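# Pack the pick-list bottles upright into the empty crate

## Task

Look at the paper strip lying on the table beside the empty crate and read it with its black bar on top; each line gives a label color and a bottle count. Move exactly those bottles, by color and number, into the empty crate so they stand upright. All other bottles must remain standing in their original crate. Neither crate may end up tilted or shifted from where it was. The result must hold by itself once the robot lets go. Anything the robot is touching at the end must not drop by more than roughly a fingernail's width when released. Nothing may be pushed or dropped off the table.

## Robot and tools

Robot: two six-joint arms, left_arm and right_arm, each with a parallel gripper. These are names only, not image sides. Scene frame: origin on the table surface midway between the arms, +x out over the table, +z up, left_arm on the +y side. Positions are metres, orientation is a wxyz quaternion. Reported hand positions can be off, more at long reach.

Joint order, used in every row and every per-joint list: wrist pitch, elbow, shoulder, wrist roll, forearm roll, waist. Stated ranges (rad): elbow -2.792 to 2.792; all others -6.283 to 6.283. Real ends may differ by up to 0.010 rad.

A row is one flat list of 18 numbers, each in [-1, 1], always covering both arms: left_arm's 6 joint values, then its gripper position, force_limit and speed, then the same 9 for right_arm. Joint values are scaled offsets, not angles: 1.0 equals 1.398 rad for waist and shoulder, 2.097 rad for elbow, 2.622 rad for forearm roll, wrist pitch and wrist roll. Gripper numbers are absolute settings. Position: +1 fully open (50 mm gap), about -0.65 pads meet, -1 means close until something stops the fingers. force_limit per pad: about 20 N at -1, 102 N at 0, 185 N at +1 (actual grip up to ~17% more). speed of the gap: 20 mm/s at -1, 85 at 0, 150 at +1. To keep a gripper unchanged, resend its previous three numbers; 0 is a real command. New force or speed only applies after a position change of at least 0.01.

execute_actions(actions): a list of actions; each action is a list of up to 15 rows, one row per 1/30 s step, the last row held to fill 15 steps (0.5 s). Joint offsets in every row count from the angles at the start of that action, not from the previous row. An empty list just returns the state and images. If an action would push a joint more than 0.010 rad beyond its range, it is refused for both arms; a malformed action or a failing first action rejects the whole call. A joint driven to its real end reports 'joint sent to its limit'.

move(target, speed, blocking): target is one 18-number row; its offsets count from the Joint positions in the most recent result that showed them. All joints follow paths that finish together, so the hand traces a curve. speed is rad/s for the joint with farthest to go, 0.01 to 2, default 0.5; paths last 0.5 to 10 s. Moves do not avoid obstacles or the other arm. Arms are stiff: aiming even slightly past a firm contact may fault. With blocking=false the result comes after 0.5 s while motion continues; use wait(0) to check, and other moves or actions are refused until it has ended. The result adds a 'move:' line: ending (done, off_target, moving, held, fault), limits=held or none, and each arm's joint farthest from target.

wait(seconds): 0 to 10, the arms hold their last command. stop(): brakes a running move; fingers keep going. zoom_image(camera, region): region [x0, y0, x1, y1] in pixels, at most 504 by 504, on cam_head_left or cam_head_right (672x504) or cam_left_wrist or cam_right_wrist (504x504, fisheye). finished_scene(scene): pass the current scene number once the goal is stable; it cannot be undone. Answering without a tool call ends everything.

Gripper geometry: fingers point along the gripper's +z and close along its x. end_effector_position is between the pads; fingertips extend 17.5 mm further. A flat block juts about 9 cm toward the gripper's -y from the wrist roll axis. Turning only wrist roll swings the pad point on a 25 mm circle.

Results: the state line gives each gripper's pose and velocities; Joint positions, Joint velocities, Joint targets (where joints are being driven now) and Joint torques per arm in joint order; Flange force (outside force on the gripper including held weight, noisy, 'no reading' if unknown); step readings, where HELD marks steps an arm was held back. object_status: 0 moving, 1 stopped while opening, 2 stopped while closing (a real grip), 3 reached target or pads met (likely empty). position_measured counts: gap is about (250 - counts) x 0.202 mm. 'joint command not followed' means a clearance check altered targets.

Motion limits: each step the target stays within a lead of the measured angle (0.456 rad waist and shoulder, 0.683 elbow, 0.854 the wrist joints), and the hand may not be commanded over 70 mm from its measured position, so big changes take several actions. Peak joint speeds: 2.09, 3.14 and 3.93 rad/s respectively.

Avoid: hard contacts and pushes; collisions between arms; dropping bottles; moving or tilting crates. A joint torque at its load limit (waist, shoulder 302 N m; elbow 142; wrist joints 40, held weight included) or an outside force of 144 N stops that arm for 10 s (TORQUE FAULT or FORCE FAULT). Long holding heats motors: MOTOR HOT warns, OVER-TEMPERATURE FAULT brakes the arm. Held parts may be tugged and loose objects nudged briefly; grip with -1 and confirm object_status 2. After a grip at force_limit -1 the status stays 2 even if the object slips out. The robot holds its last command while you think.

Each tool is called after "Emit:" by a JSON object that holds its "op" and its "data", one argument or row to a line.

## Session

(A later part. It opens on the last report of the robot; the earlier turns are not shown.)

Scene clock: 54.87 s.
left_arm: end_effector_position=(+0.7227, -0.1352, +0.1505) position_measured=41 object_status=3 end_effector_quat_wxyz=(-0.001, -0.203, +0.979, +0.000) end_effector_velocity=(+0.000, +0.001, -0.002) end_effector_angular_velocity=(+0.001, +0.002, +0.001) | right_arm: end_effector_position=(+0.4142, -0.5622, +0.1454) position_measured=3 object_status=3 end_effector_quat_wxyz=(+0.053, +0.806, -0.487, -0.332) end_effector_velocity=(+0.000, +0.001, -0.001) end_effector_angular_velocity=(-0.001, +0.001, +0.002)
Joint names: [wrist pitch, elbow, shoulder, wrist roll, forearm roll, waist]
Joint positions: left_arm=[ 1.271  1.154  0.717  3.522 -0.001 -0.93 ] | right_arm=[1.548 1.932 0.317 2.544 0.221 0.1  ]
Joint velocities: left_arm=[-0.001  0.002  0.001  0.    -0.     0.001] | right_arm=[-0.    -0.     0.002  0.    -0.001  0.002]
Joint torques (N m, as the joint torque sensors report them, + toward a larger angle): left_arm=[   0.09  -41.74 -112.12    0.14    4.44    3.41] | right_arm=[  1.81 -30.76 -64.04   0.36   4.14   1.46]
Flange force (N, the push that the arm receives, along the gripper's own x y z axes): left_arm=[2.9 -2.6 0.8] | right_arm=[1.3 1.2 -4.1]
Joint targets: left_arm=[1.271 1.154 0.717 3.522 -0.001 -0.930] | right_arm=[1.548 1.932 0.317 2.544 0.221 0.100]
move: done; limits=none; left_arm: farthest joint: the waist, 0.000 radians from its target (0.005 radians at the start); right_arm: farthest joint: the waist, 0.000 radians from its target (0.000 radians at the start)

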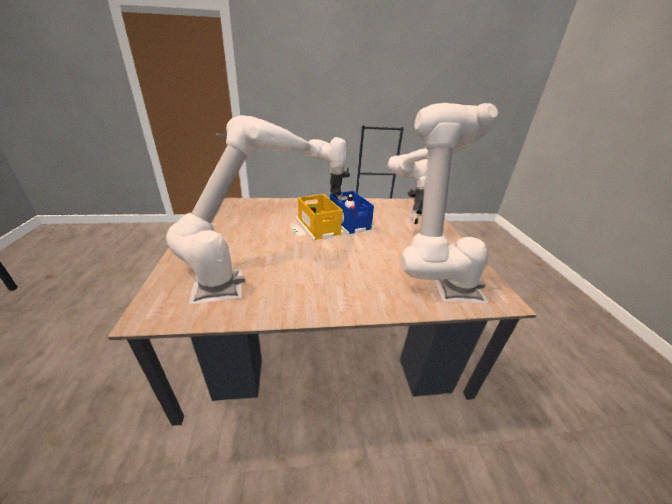

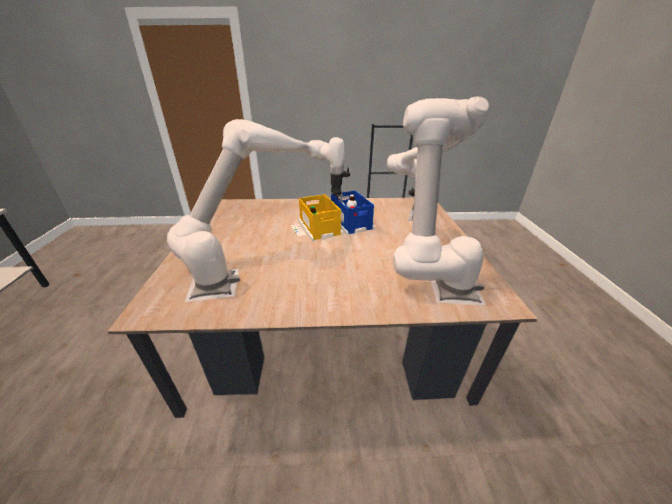

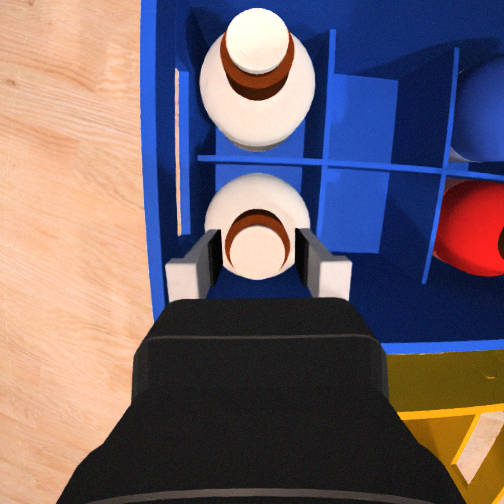

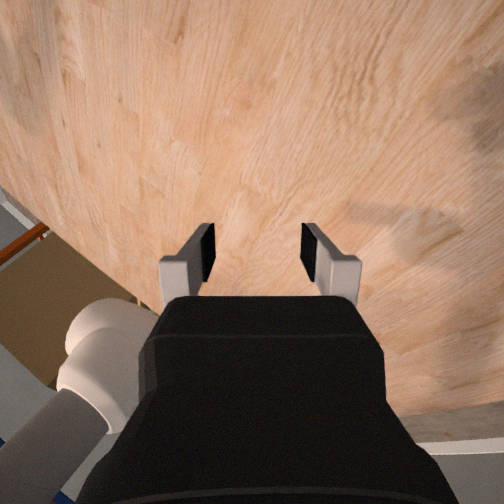

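Emit:
{"op": "move", "data": {
  "target": [0,0,0,0,0,0,-1,-0.3,0,0,0,0,0,0,0,1,0,0]
}}

Emit:
{"op": "move", "data": {
  "target": [0.0714,-0.0678,-0.0322,0,0,0,-1,-0.3,0,0,0,0,0,0,0,1,0,0],
  "speed": 0.2
}}

Emit:
{"op": "move", "data": {
  "target": [0.0598,-0.0718,-0.0045,0,0,0,-1,-0.3,0,0,0,0,0,0,0,1,0,0],
  "speed": 0.25
}}

Emit:
{"op": "move", "data": {
  "target": [-0.0681,0.2467,-0.2423,0.0535,0,0.0965,-1,-0.3,0,0,0,0,0,0,0,1,0,0],
  "speed": 0.4
}}

Emit:
{"op": "move", "data": {
  "target": [-0.0584,0.0583,0.0221,0,0,0,-1,-0.3,0,0,0,0,0,0,0,1,0,0],
  "speed": 0.15
}}

Scene clock: 63.77 s.
left_arm: end_effector_position=(+0.7227, -0.1352, +0.1505) position_measured=89 object_status=2 end_effector_quat_wxyz=(-0.001, -0.203, +0.979, +0.000) end_effector_velocity=(-0.001, -0.000, +0.001) end_effector_angular_velocity=(+0.001, +0.000, -0.001) | right_arm: end_effector_position=(+0.4142, -0.5622, +0.1454) position_measured=3 object_status=3 end_effector_quat_wxyz=(+0.053, +0.806, -0.487, -0.332) end_effector_velocity=(-0.000, +0.000, -0.000) end_effector_angular_velocity=(-0.000, +0.001, +0.000)
Joint names: [wrist pitch, elbow, shoulder, wrist roll, forearm roll, waist]
Joint positions: left_arm=[ 1.271  1.154  0.717  3.522 -0.001 -0.93 ] | right_arm=[1.548 1.932 0.317 2.544 0.221 0.1  ]
Joint velocities: left_arm=[ 0.001  0.001 -0.001 -0.     0.    -0.001] | right_arm=[ 0.     0.     0.     0.    -0.     0.001]
Joint torques (N m, as the joint torque sensors report them, + toward a larger angle): left_arm=[   0.04  -42.42 -113.02    0.08    4.41    0.41] | right_arm=[  1.64 -30.9  -62.25   0.05   3.5    0.74]
Flange force (N, the push that the arm receives, along the gripper's own x y z axes): left_arm=[0.6 -1.1 1.6] | right_arm=[-2.4 3.5 -3.8]
Joint targets: left_arm=[1.271 1.154 0.717 3.522 -0.001 -0.930] | right_arm=[1.548 1.932 0.317 2.544 0.221 0.100]
move: done; limits=none; left_arm: farthest joint: the waist, 0.000 radians from its target (0.000 radians at the start); right_arm: farthest joint: the waist, 0.000 radians from its target (0.000 radians at the start)

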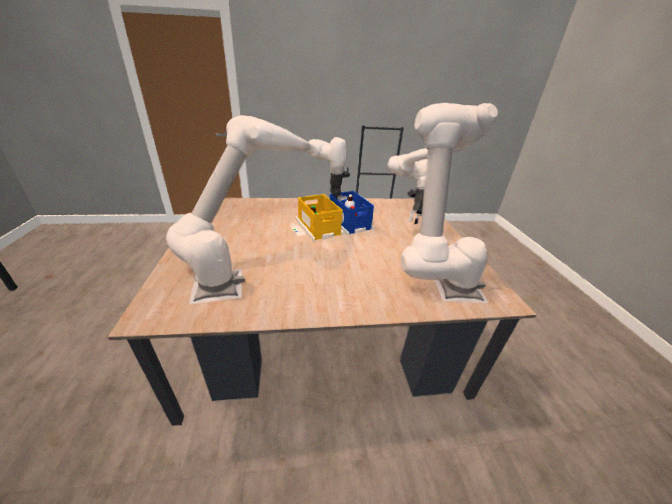

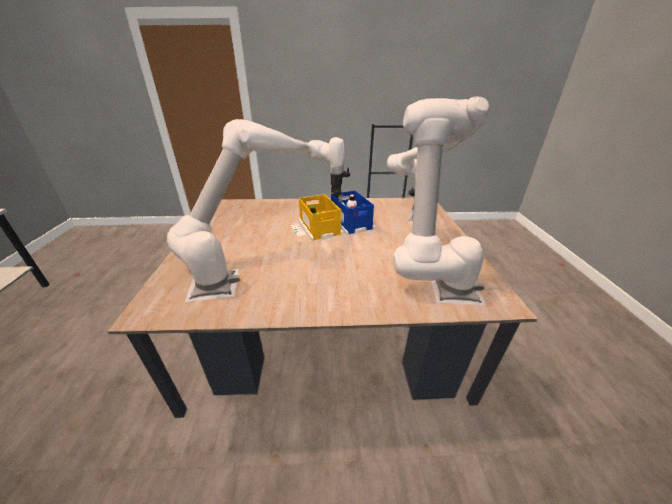

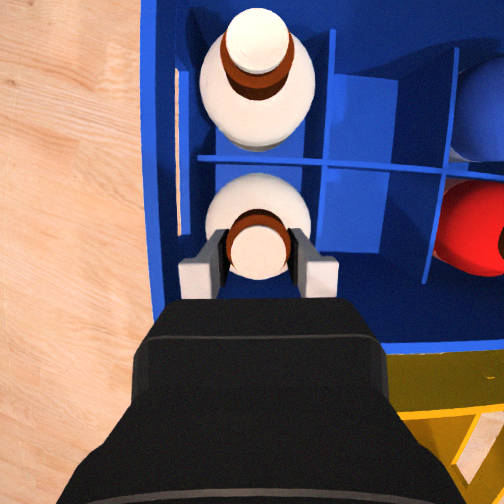

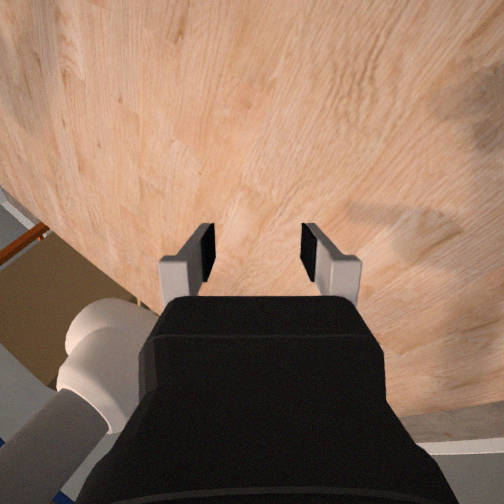

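Scene clock: 65.10 s.
left_arm: end_effector_position=(+0.7227, -0.1352, +0.2705) position_measured=89 object_status=2 end_effector_quat_wxyz=(-0.001, -0.203, +0.979, +0.000) end_effector_velocity=(-0.000, -0.001, +0.003) end_effector_angular_velocity=(-0.003, -0.003, -0.001) | right_arm: end_effector_position=(+0.4142, -0.5622, +0.1454) position_measured=3 object_status=3 end_effector_quat_wxyz=(+0.053, +0.806, -0.487, -0.332) end_effector_velocity=(+0.000, +0.000, +0.001) end_effector_angular_velocity=(+0.002, -0.002, -0.000)
Joint names: [wrist pitch, elbow, shoulder, wrist roll, forearm roll, waist]
Joint positions: left_arm=[ 1.458  1.012  0.672  3.522 -0.001 -0.93 ] | right_arm=[1.548 1.932 0.317 2.544 0.221 0.1  ]
Joint velocities: left_arm=[-0.    -0.002 -0.002  0.     0.    -0.001] | right_arm=[-0.    -0.    -0.001 -0.001  0.001 -0.001]
Joint torques (N m, as the joint torque sensors report them, + toward a larger angle): left_arm=[   0.06  -47.22 -116.34    0.06    4.55    1.93] | right_arm=[  1.34 -31.23 -63.09   0.15   3.87   2.18]
Flange force (N, the push that the arm receives, along the gripper's own x y z axes): left_arm=[2.1 -1.5 6.7] | right_arm=[0.5 4.6 -4.7]
Joint targets: left_arm=[1.459 1.012 0.672 3.522 -0.001 -0.930] | right_arm=[1.548 1.932 0.317 2.544 0.221 0.100]
move: done; limits=none; left_arm: farthest joint: the waist, 0.000 radians from its target (0.000 radians at the start); right_arm: farthest joint: the waist, 0.000 radians from its target (0.000 radians at the start)

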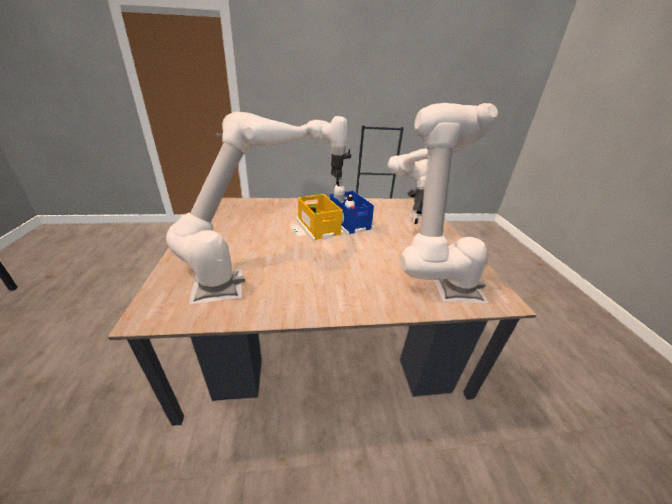

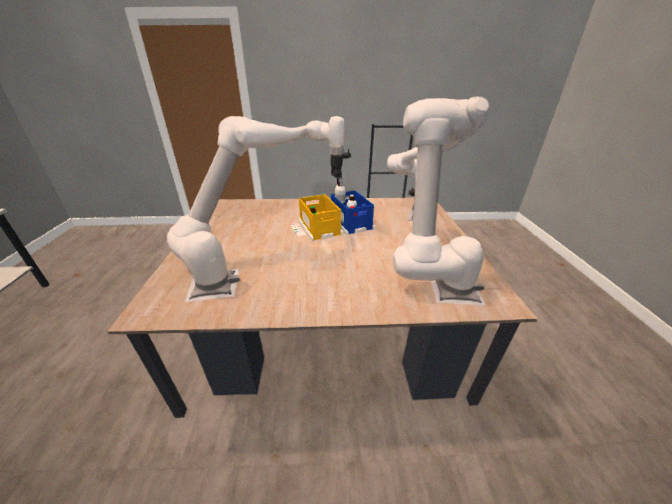

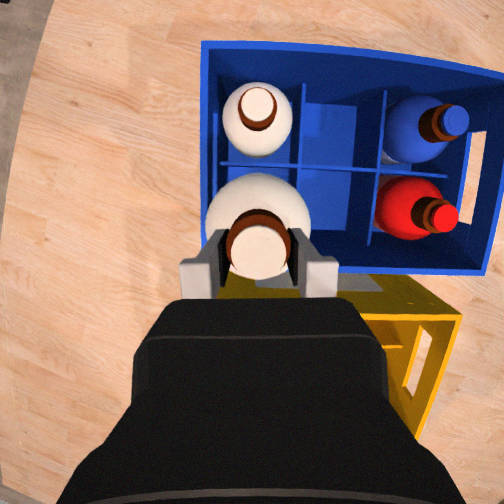

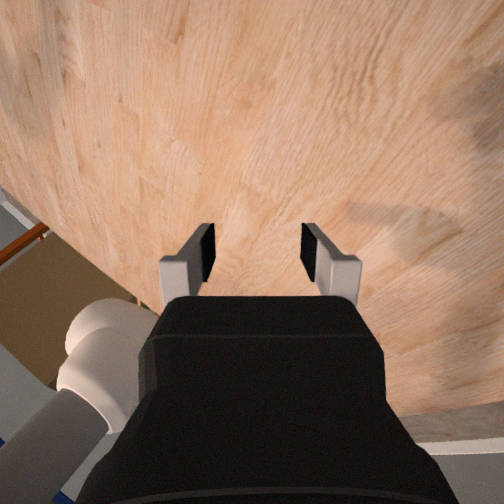

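Scene clock: 66.13 s.
left_arm: end_effector_position=(+0.7227, -0.1353, +0.3605) position_measured=89 object_status=2 end_effector_quat_wxyz=(-0.001, -0.202, +0.979, -0.000) end_effector_velocity=(+0.000, +0.000, +0.000) end_effector_angular_velocity=(+0.001, -0.000, +0.001) | right_arm: end_effector_position=(+0.4142, -0.5622, +0.1454) position_measured=3 object_status=3 end_effector_quat_wxyz=(+0.053, +0.806, -0.487, -0.332) end_effector_velocity=(-0.000, -0.000, -0.000) end_effector_angular_velocity=(-0.000, +0.000, +0.000)
Joint names: [wrist pitch, elbow, shoulder, wrist roll, forearm roll, waist]
Joint positions: left_arm=[ 1.615  0.861  0.666  3.522 -0.001 -0.93 ] | right_arm=[1.548 1.932 0.317 2.544 0.221 0.1  ]
Joint velocities: left_arm=[ 0.001 -0.001  0.    -0.001  0.001  0.   ] | right_arm=[-0.     0.     0.001 -0.    -0.001 -0.   ]
Joint torques (N m, as the joint torque sensors report them, + toward a larger angle): left_arm=[  -0.12  -47.08 -117.22    0.13    4.48    0.24] | right_arm=[  1.72 -29.99 -61.82   0.25   4.21   0.53]
Flange force (N, the push that the arm receives, along the gripper's own x y z axes): left_arm=[-2.2 -5.3 6.0] | right_arm=[-1.3 3.3 -5.4]
Joint targets: left_arm=[1.615 0.861 0.666 3.522 -0.001 -0.930] | right_arm=[1.548 1.932 0.317 2.544 0.221 0.100]
move: done; limits=none; left_arm: farthest joint: the waist, 0.000 radians from its target (0.000 radians at the start); right_arm: farthest joint: the waist, 0.000 radians from its target (0.000 radians at the start)

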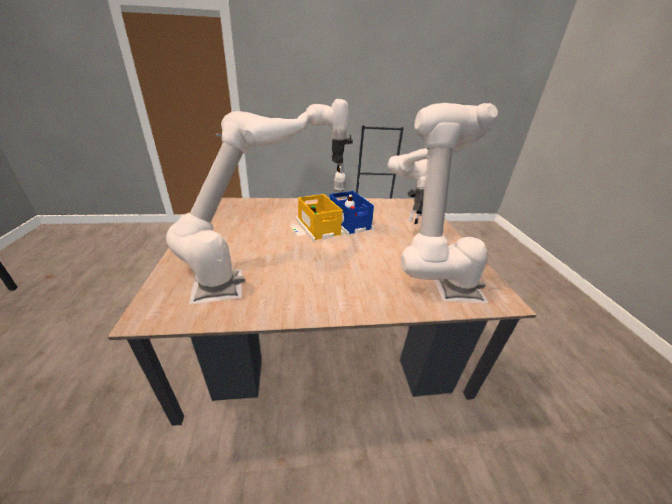

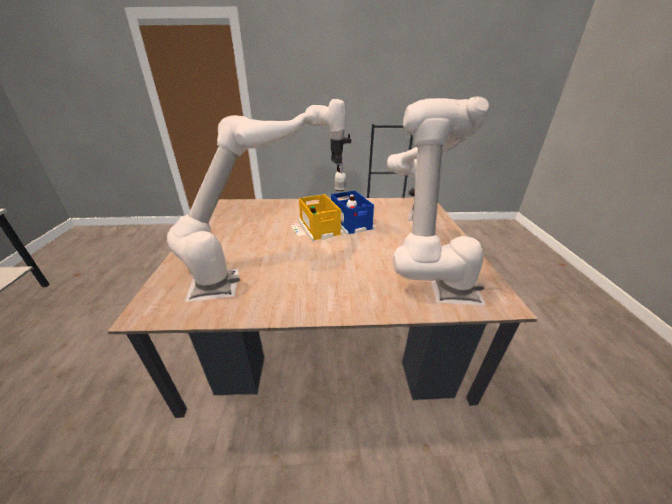

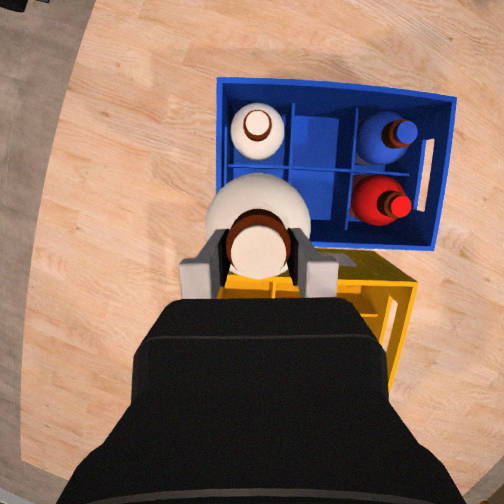

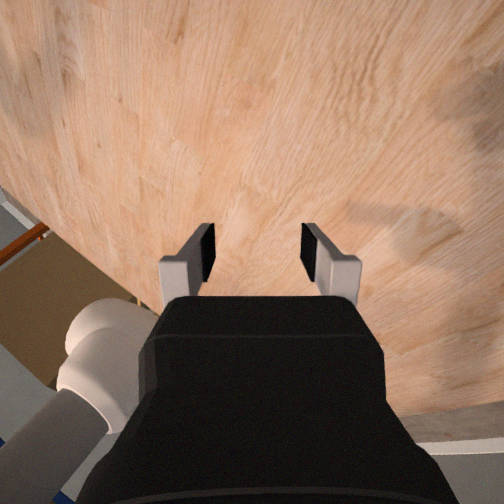

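Scene clock: 67.90 s.
left_arm: end_effector_position=(+0.6521, +0.0771, +0.3604) position_measured=89 object_status=2 end_effector_quat_wxyz=(-0.001, -0.200, +0.980, -0.000) end_effector_velocity=(+0.000, -0.000, +0.001) end_effector_angular_velocity=(-0.002, -0.002, +0.000) | right_arm: end_effector_position=(+0.4142, -0.5622, +0.1454) position_measured=3 object_status=3 end_effector_quat_wxyz=(+0.053, +0.806, -0.487, -0.332) end_effector_velocity=(+0.000, -0.001, +0.001) end_effector_angular_velocity=(+0.000, -0.001, -0.001)
Joint names: [wrist pitch, elbow, shoulder, wrist roll, forearm roll, waist]
Joint positions: left_arm=[ 1.437  1.378  0.327  3.662 -0.001 -0.795] | right_arm=[1.548 1.932 0.317 2.544 0.221 0.1  ]
Joint velocities: left_arm=[-0.001 -0.001 -0.001 -0.    -0.001 -0.   ] | right_arm=[ 0.    -0.    -0.001 -0.     0.    -0.001]
Joint torques (N m, as the joint torque sensors report them, + toward a larger angle): left_arm=[ -0.08 -46.52 -81.35   0.4    4.49   0.79] | right_arm=[  1.52 -31.32 -63.5    0.56   4.32  -0.23]
Flange force (N, the push that the arm receives, along the gripper's own x y z axes): left_arm=[1.9 -0.5 5.1] | right_arm=[-1.0 2.3 -3.5]
Joint targets: left_arm=[1.437 1.379 0.327 3.662 -0.001 -0.795] | right_arm=[1.548 1.932 0.317 2.544 0.221 0.100]
move: done; limits=none; left_arm: farthest joint: the waist, 0.000 radians from its target (0.134 radians at the start); right_arm: farthest joint: the waist, 0.000 radians from its target (0.000 radians at the start)

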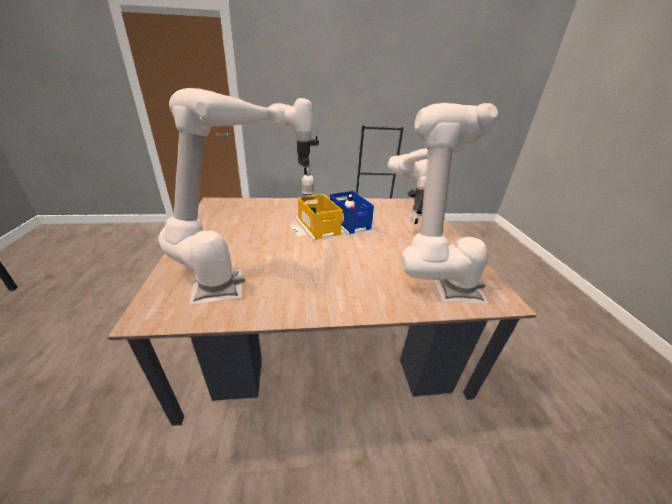

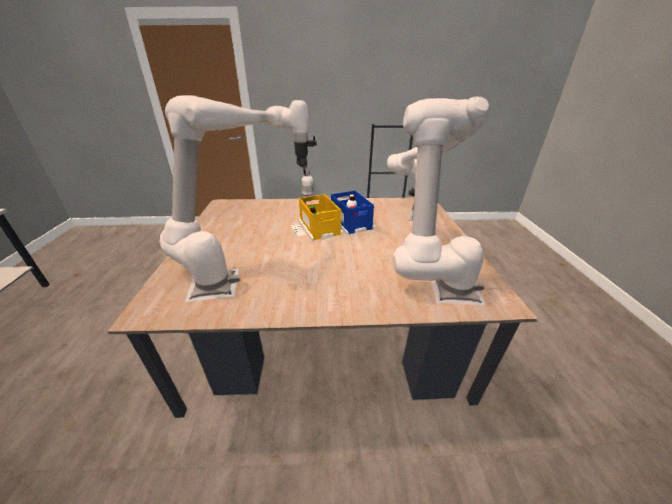

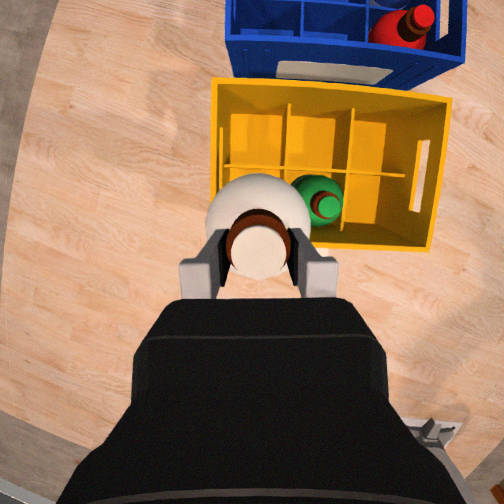

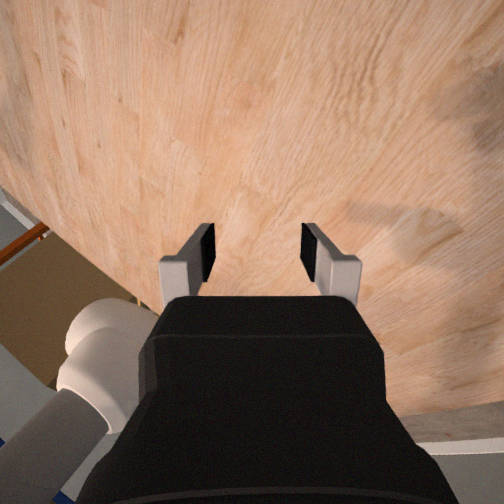

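Scene clock: 69.30 s.
left_arm: end_effector_position=(+0.6522, +0.0771, +0.2704) position_measured=89 object_status=2 end_effector_quat_wxyz=(-0.001, -0.200, +0.980, -0.000) end_effector_velocity=(-0.001, -0.001, +0.000) end_effector_angular_velocity=(-0.001, -0.001, -0.001) | right_arm: end_effector_position=(+0.4142, -0.5622, +0.1454) position_measured=3 object_status=3 end_effector_quat_wxyz=(+0.053, +0.806, -0.487, -0.332) end_effector_velocity=(-0.000, +0.001, -0.000) end_effector_angular_velocity=(+0.001, +0.001, +0.001)
Joint names: [wrist pitch, elbow, shoulder, wrist roll, forearm roll, waist]
Joint positions: left_arm=[ 1.284  1.501  0.358  3.662 -0.001 -0.795] | right_arm=[1.548 1.932 0.317 2.544 0.221 0.1  ]
Joint velocities: left_arm=[-0.002  0.001 -0.001  0.     0.    -0.001] | right_arm=[ 0.     0.     0.    -0.001  0.001  0.001]
Joint torques (N m, as the joint torque sensors report them, + toward a larger angle): left_arm=[ -0.23 -45.38 -83.99   0.31   4.44   0.93] | right_arm=[  1.42 -29.95 -63.49   0.05   4.22   3.3 ]
Flange force (N, the push that the arm receives, along the gripper's own x y z axes): left_arm=[1.5 -0.8 5.6] | right_arm=[2.5 3.4 -6.8]
Joint targets: left_arm=[1.284 1.501 0.358 3.662 -0.001 -0.795] | right_arm=[1.548 1.932 0.317 2.544 0.221 0.100]
move: done; limits=none; left_arm: farthest joint: the waist, 0.000 radians from its target (0.000 radians at the start); right_arm: farthest joint: the waist, 0.000 radians from its target (0.000 radians at the start)

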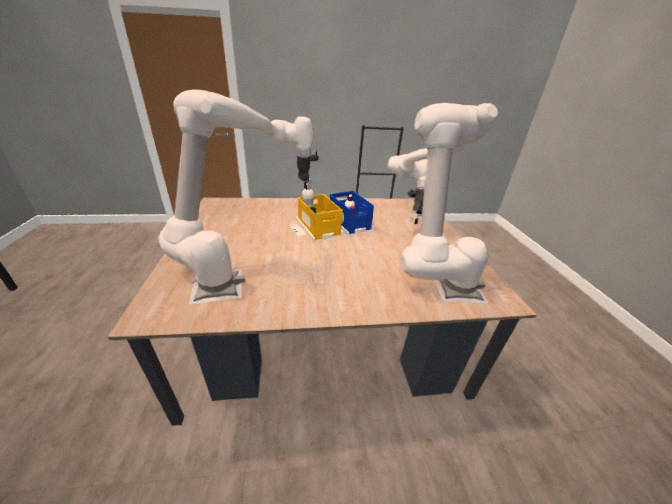

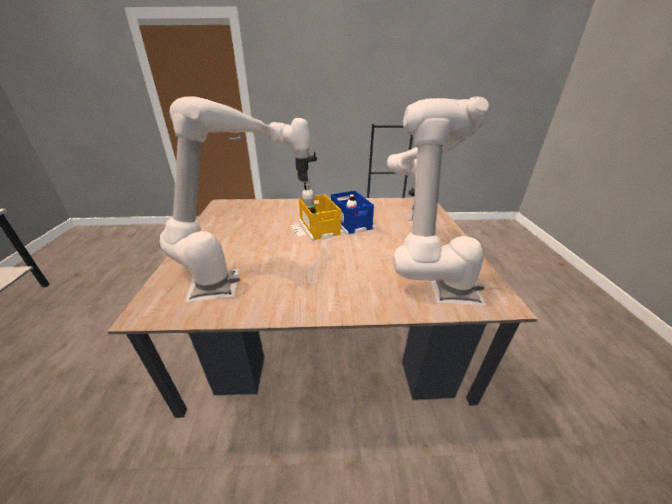

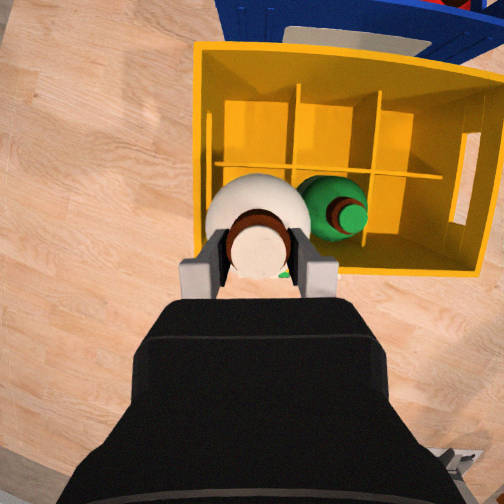

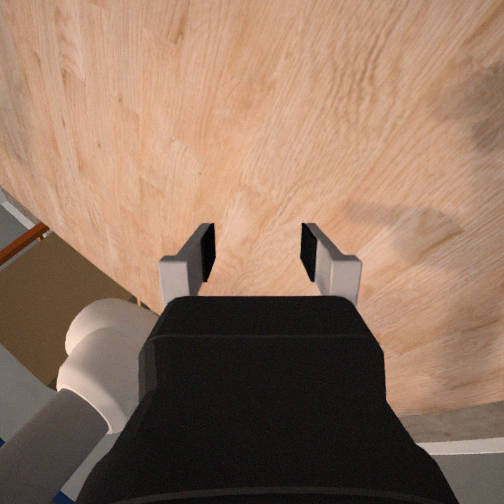

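Emit:
{"op": "move", "data": {
  "target": [-0.0748,0.0592,0.0515,0,0,0.002,-1,-0.3,0,0,0,0,0,0,-0.3,1,0,0],
  "speed": 0.25
}}

Emit:
{"op": "move", "data": {
  "target": [0,0,0,0,0,0,0.7,-0.3,0,0,0,0,0,0,0,1,0,0]
}}

Emit:
{"op": "move", "data": {
  "target": [0.0748,-0.0592,-0.0515,0,0,0,0.7,-0.3,0,0,0,0,0,0,0,1,0,0],
  "speed": 0.4
}}

Emit:
{"op": "move", "data": {
  "target": [0.0494,-0.2412,0.2692,-0.1288,0,-0.2436,0.75,-0.3,0,0,0,0,0,0,0,1,0,0],
  "speed": 0.5
}}

Scene clock: 77.87 s.
left_arm: end_effector_position=(+0.6534, +0.0789, +0.1519) position_measured=89 object_status=2 end_effector_quat_wxyz=(-0.001, -0.202, +0.979, +0.000) end_effector_velocity=(-0.000, -0.000, +0.000) end_effector_angular_velocity=(-0.000, -0.000, -0.003) | right_arm: end_effector_position=(+0.4138, -0.7621, +0.1454) position_measured=3 object_status=3 end_effector_quat_wxyz=(-0.018, +0.687, -0.644, -0.336) end_effector_velocity=(-0.000, -0.000, -0.000) end_effector_angular_velocity=(+0.001, +0.000, -0.000)
Joint names: [wrist pitch, elbow, shoulder, wrist roll, forearm roll, waist]
Joint positions: left_arm=[ 1.088  1.625  0.43   3.662 -0.001 -0.792] | right_arm=[ 1.548  1.932  0.317  2.544  0.221 -0.319]
Joint velocities: left_arm=[-0.     0.    -0.     0.002 -0.    -0.   ] | right_arm=[-0.     0.     0.001 -0.001 -0.    -0.001]
Joint torques (N m, as the joint torque sensors report them, + toward a larger angle): left_arm=[  0.01 -41.27 -87.53   0.07   3.83   1.15] | right_arm=[  1.43 -30.69 -61.56   0.36   3.99   2.16]
Flange force (N, the push that the arm receives, along the gripper's own x y z axes): left_arm=[0.9 -1.8 5.4] | right_arm=[0.0 6.0 -5.4]
Joint targets: left_arm=[1.088 1.625 0.430 3.662 -0.001 -0.792] | right_arm=[1.548 1.932 0.317 2.544 0.221 -0.319]
move: done; limits=none; left_arm: farthest joint: the waist, 0.000 radians from its target (0.002 radians at the start); right_arm: farthest joint: the waist, 0.000 radians from its target (0.420 radians at the start)

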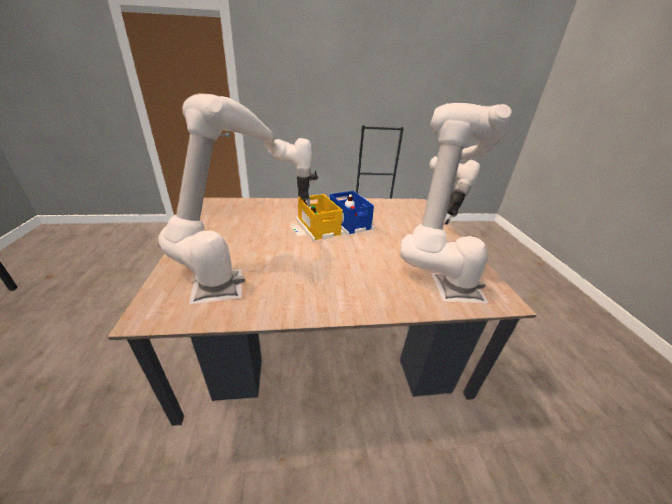

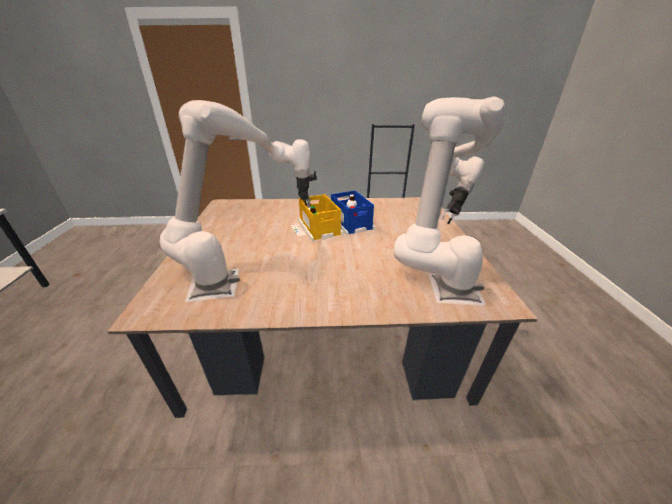

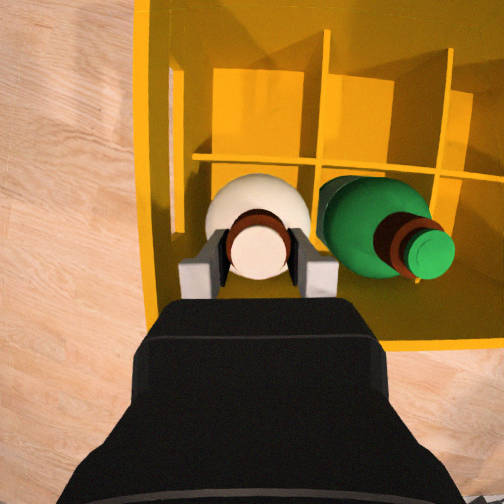

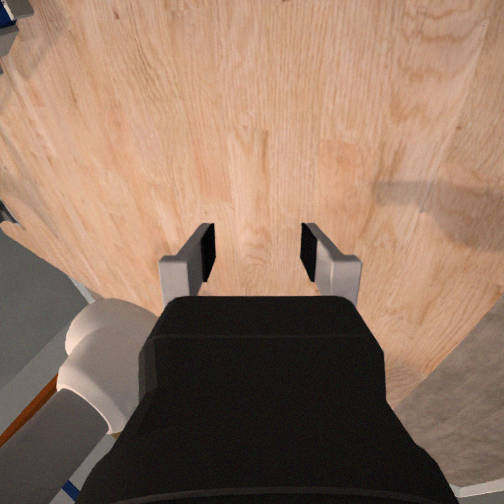

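Scene clock: 78.37 s.
left_arm: end_effector_position=(+0.6534, +0.0789, +0.1519) position_measured=48 object_status=3 end_effector_quat_wxyz=(-0.001, -0.202, +0.979, -0.000) end_effector_velocity=(-0.000, +0.001, -0.001) end_effector_angular_velocity=(+0.000, +0.001, +0.001) | right_arm: end_effector_position=(+0.4138, -0.7621, +0.1454) position_measured=3 object_status=3 end_effector_quat_wxyz=(-0.018, +0.687, -0.644, -0.336) end_effector_velocity=(-0.000, +0.001, -0.000) end_effector_angular_velocity=(+0.002, -0.000, +0.001)
Joint names: [wrist pitch, elbow, shoulder, wrist roll, forearm roll, waist]
Joint positions: left_arm=[ 1.088  1.625  0.43   3.662 -0.001 -0.792] | right_arm=[ 1.548  1.932  0.317  2.544  0.221 -0.319]
Joint velocities: left_arm=[-0.     0.001  0.    -0.    -0.     0.001] | right_arm=[ 0.     0.001 -0.    -0.001  0.001  0.001]
Joint torques (N m, as the joint torque sensors report them, + toward a larger angle): left_arm=[  0.2  -38.74 -82.52   0.1    4.05   1.5 ] | right_arm=[  1.82 -31.08 -61.43   0.27   4.09   0.04]
Flange force (N, the push that the arm receives, along the gripper's own x y z axes): left_arm=[1.8 -0.7 0.5] | right_arm=[-3.9 4.8 -3.1]
Joint targets: left_arm=[1.088 1.625 0.430 3.662 -0.001 -0.792] | right_arm=[1.548 1.932 0.317 2.544 0.221 -0.319]
move: done; limits=none; left_arm: farthest joint: the waist, 0.000 radians from its target (0.000 radians at the start); right_arm: farthest joint: the waist, 0.000 radians from its target (0.000 radians at the start)

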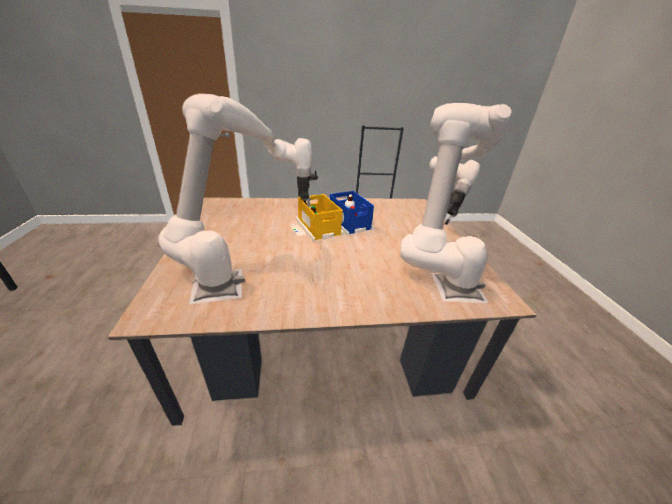

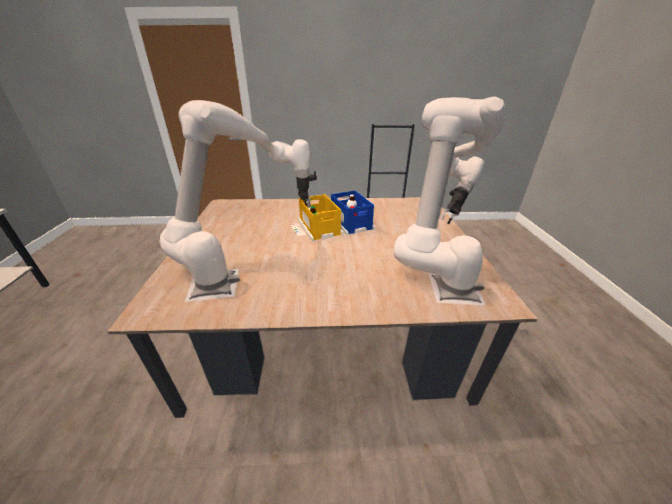

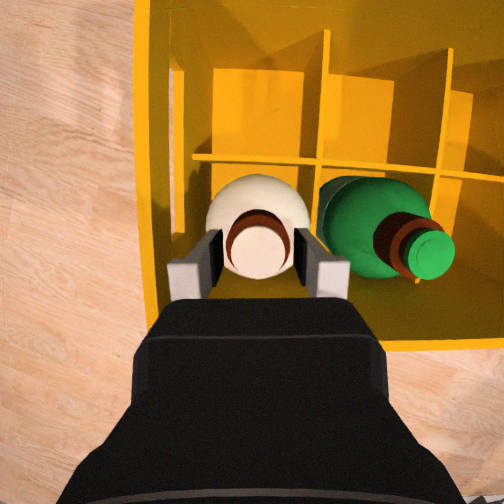

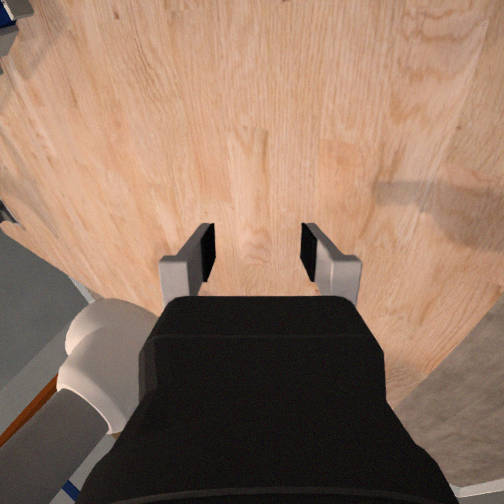

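Scene clock: 79.33 s.
left_arm: end_effector_position=(+0.6534, +0.0789, +0.2703) position_measured=48 object_status=3 end_effector_quat_wxyz=(-0.001, -0.201, +0.980, -0.000) end_effector_velocity=(-0.000, +0.000, -0.001) end_effector_angular_velocity=(+0.001, +0.001, +0.001) | right_arm: end_effector_position=(+0.4138, -0.7621, +0.1454) position_measured=3 object_status=3 end_effector_quat_wxyz=(-0.018, +0.687, -0.644, -0.336) end_effector_velocity=(-0.001, -0.000, -0.000) end_effector_angular_velocity=(+0.001, -0.000, -0.003)
Joint names: [wrist pitch, elbow, shoulder, wrist roll, forearm roll, waist]
Joint positions: left_arm=[ 1.284  1.501  0.358  3.662 -0.001 -0.792] | right_arm=[ 1.548  1.932  0.317  2.544  0.221 -0.319]
Joint velocities: left_arm=[ 0.001  0.     0.001 -0.    -0.     0.   ] | right_arm=[-0.001  0.001 -0.    -0.     0.001 -0.002]
Joint torques (N m, as the joint torque sensors report them, + toward a larger angle): left_arm=[  0.13 -42.49 -79.61   0.15   4.25   1.67] | right_arm=[  1.62 -29.31 -62.44   0.53   3.91   0.2 ]
Flange force (N, the push that the arm receives, along the gripper's own x y z axes): left_arm=[2.3 -0.8 1.4] | right_arm=[-1.6 1.5 -6.6]
Joint targets: left_arm=[1.284 1.501 0.358 3.662 -0.001 -0.792] | right_arm=[1.548 1.932 0.317 2.544 0.221 -0.319]
move: done; limits=none; left_arm: farthest joint: the wrist pitch, 0.001 radians from its target (0.197 radians at the start); right_arm: farthest joint: the waist, 0.000 radians from its target (0.000 radians at the start)

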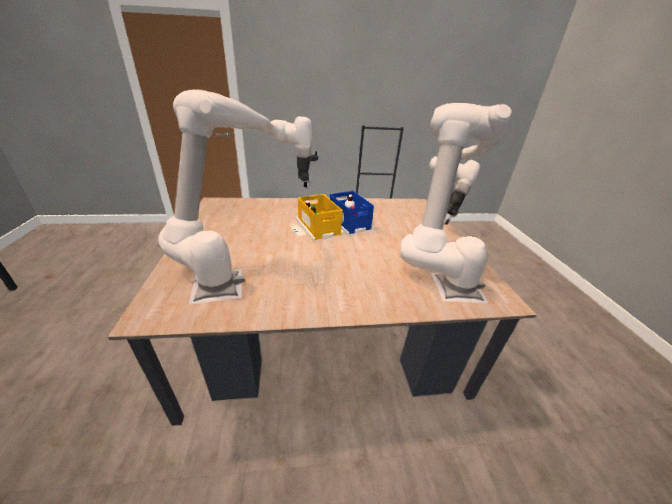

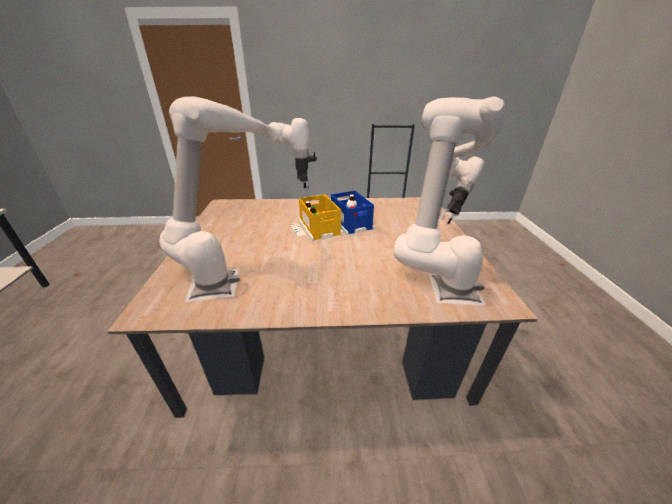

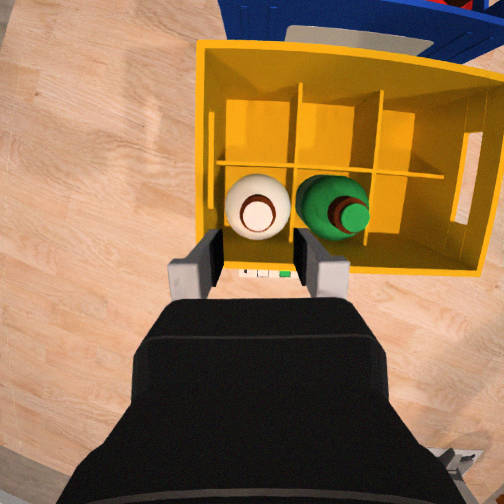

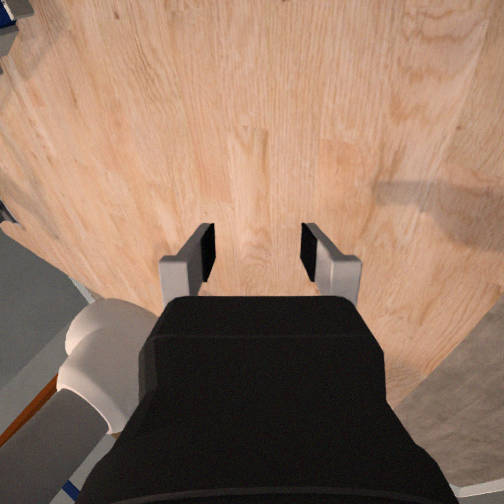

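Scene clock: 80.83 s.
left_arm: end_effector_position=(+0.5939, -0.2831, +0.2204) position_measured=41 object_status=3 end_effector_quat_wxyz=(-0.001, -0.200, +0.980, +0.000) end_effector_velocity=(-0.002, -0.002, +0.001) end_effector_angular_velocity=(-0.000, +0.000, -0.001) | right_arm: end_effector_position=(+0.4138, -0.7621, +0.1454) position_measured=3 object_status=3 end_effector_quat_wxyz=(-0.018, +0.687, -0.644, -0.336) end_effector_velocity=(-0.000, -0.001, -0.000) end_effector_angular_velocity=(-0.001, +0.001, -0.001)
Joint names: [wrist pitch, elbow, shoulder, wrist roll, forearm roll, waist]
Joint positions: left_arm=[ 1.413  0.995  0.734  3.324 -0.001 -1.132] | right_arm=[ 1.548  1.932  0.317  2.544  0.221 -0.319]
Joint velocities: left_arm=[ 0.001 -0.002  0.001 -0.002 -0.001 -0.002] | right_arm=[ 0.     0.     0.     0.    -0.001 -0.001]
Joint torques (N m, as the joint torque sensors report them, + toward a larger angle): left_arm=[   0.1   -43.07 -116.71    0.      4.64    4.6 ] | right_arm=[  1.7  -31.   -63.76   0.29   4.24   1.28]
Flange force (N, the push that the arm receives, along the gripper's own x y z axes): left_arm=[3.9 -6.1 0.8] | right_arm=[1.3 2.2 -3.9]
Joint targets: left_arm=[1.413 0.995 0.735 3.324 -0.001 -1.132] | right_arm=[1.548 1.932 0.317 2.544 0.221 -0.319]
move: done; limits=none; left_arm: farthest joint: the waist, 0.000 radians from its target (0.341 radians at the start); right_arm: farthest joint: the waist, 0.000 radians from its target (0.000 radians at the start)

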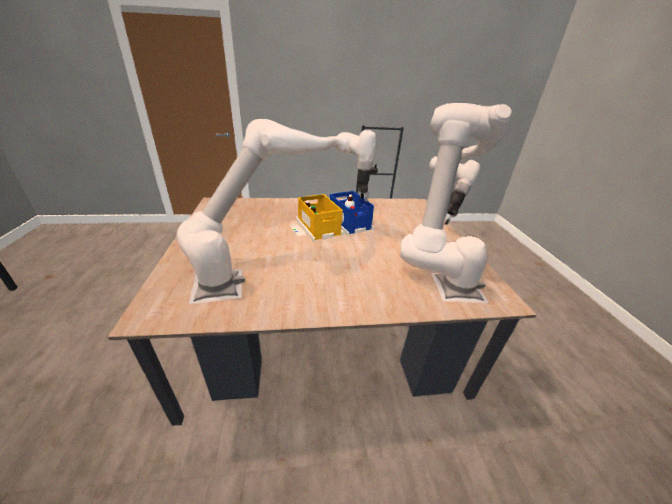

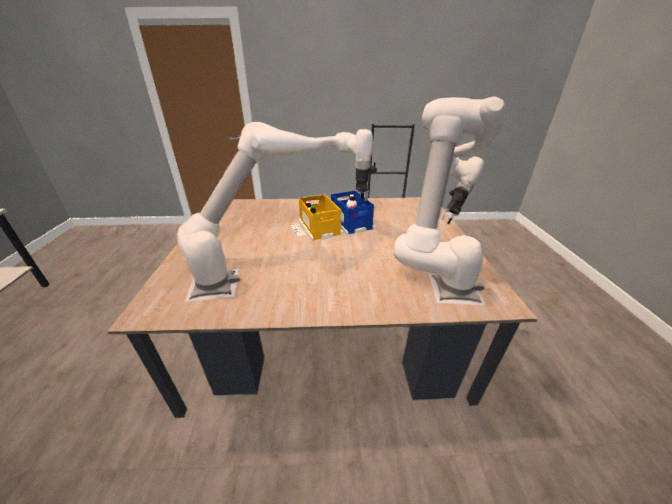

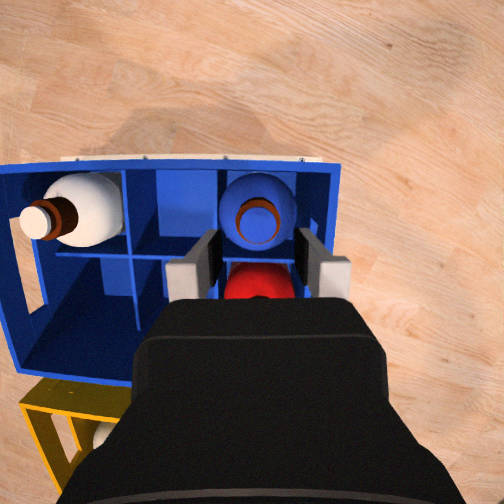

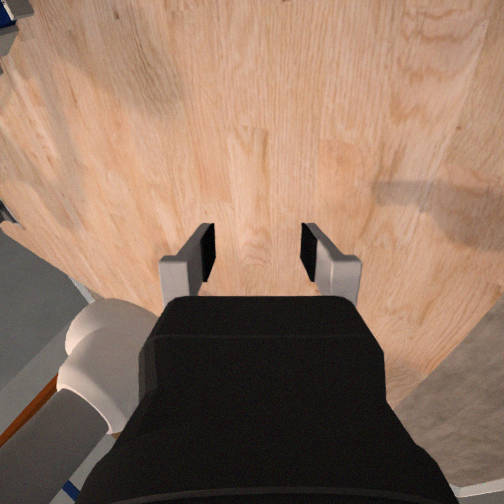

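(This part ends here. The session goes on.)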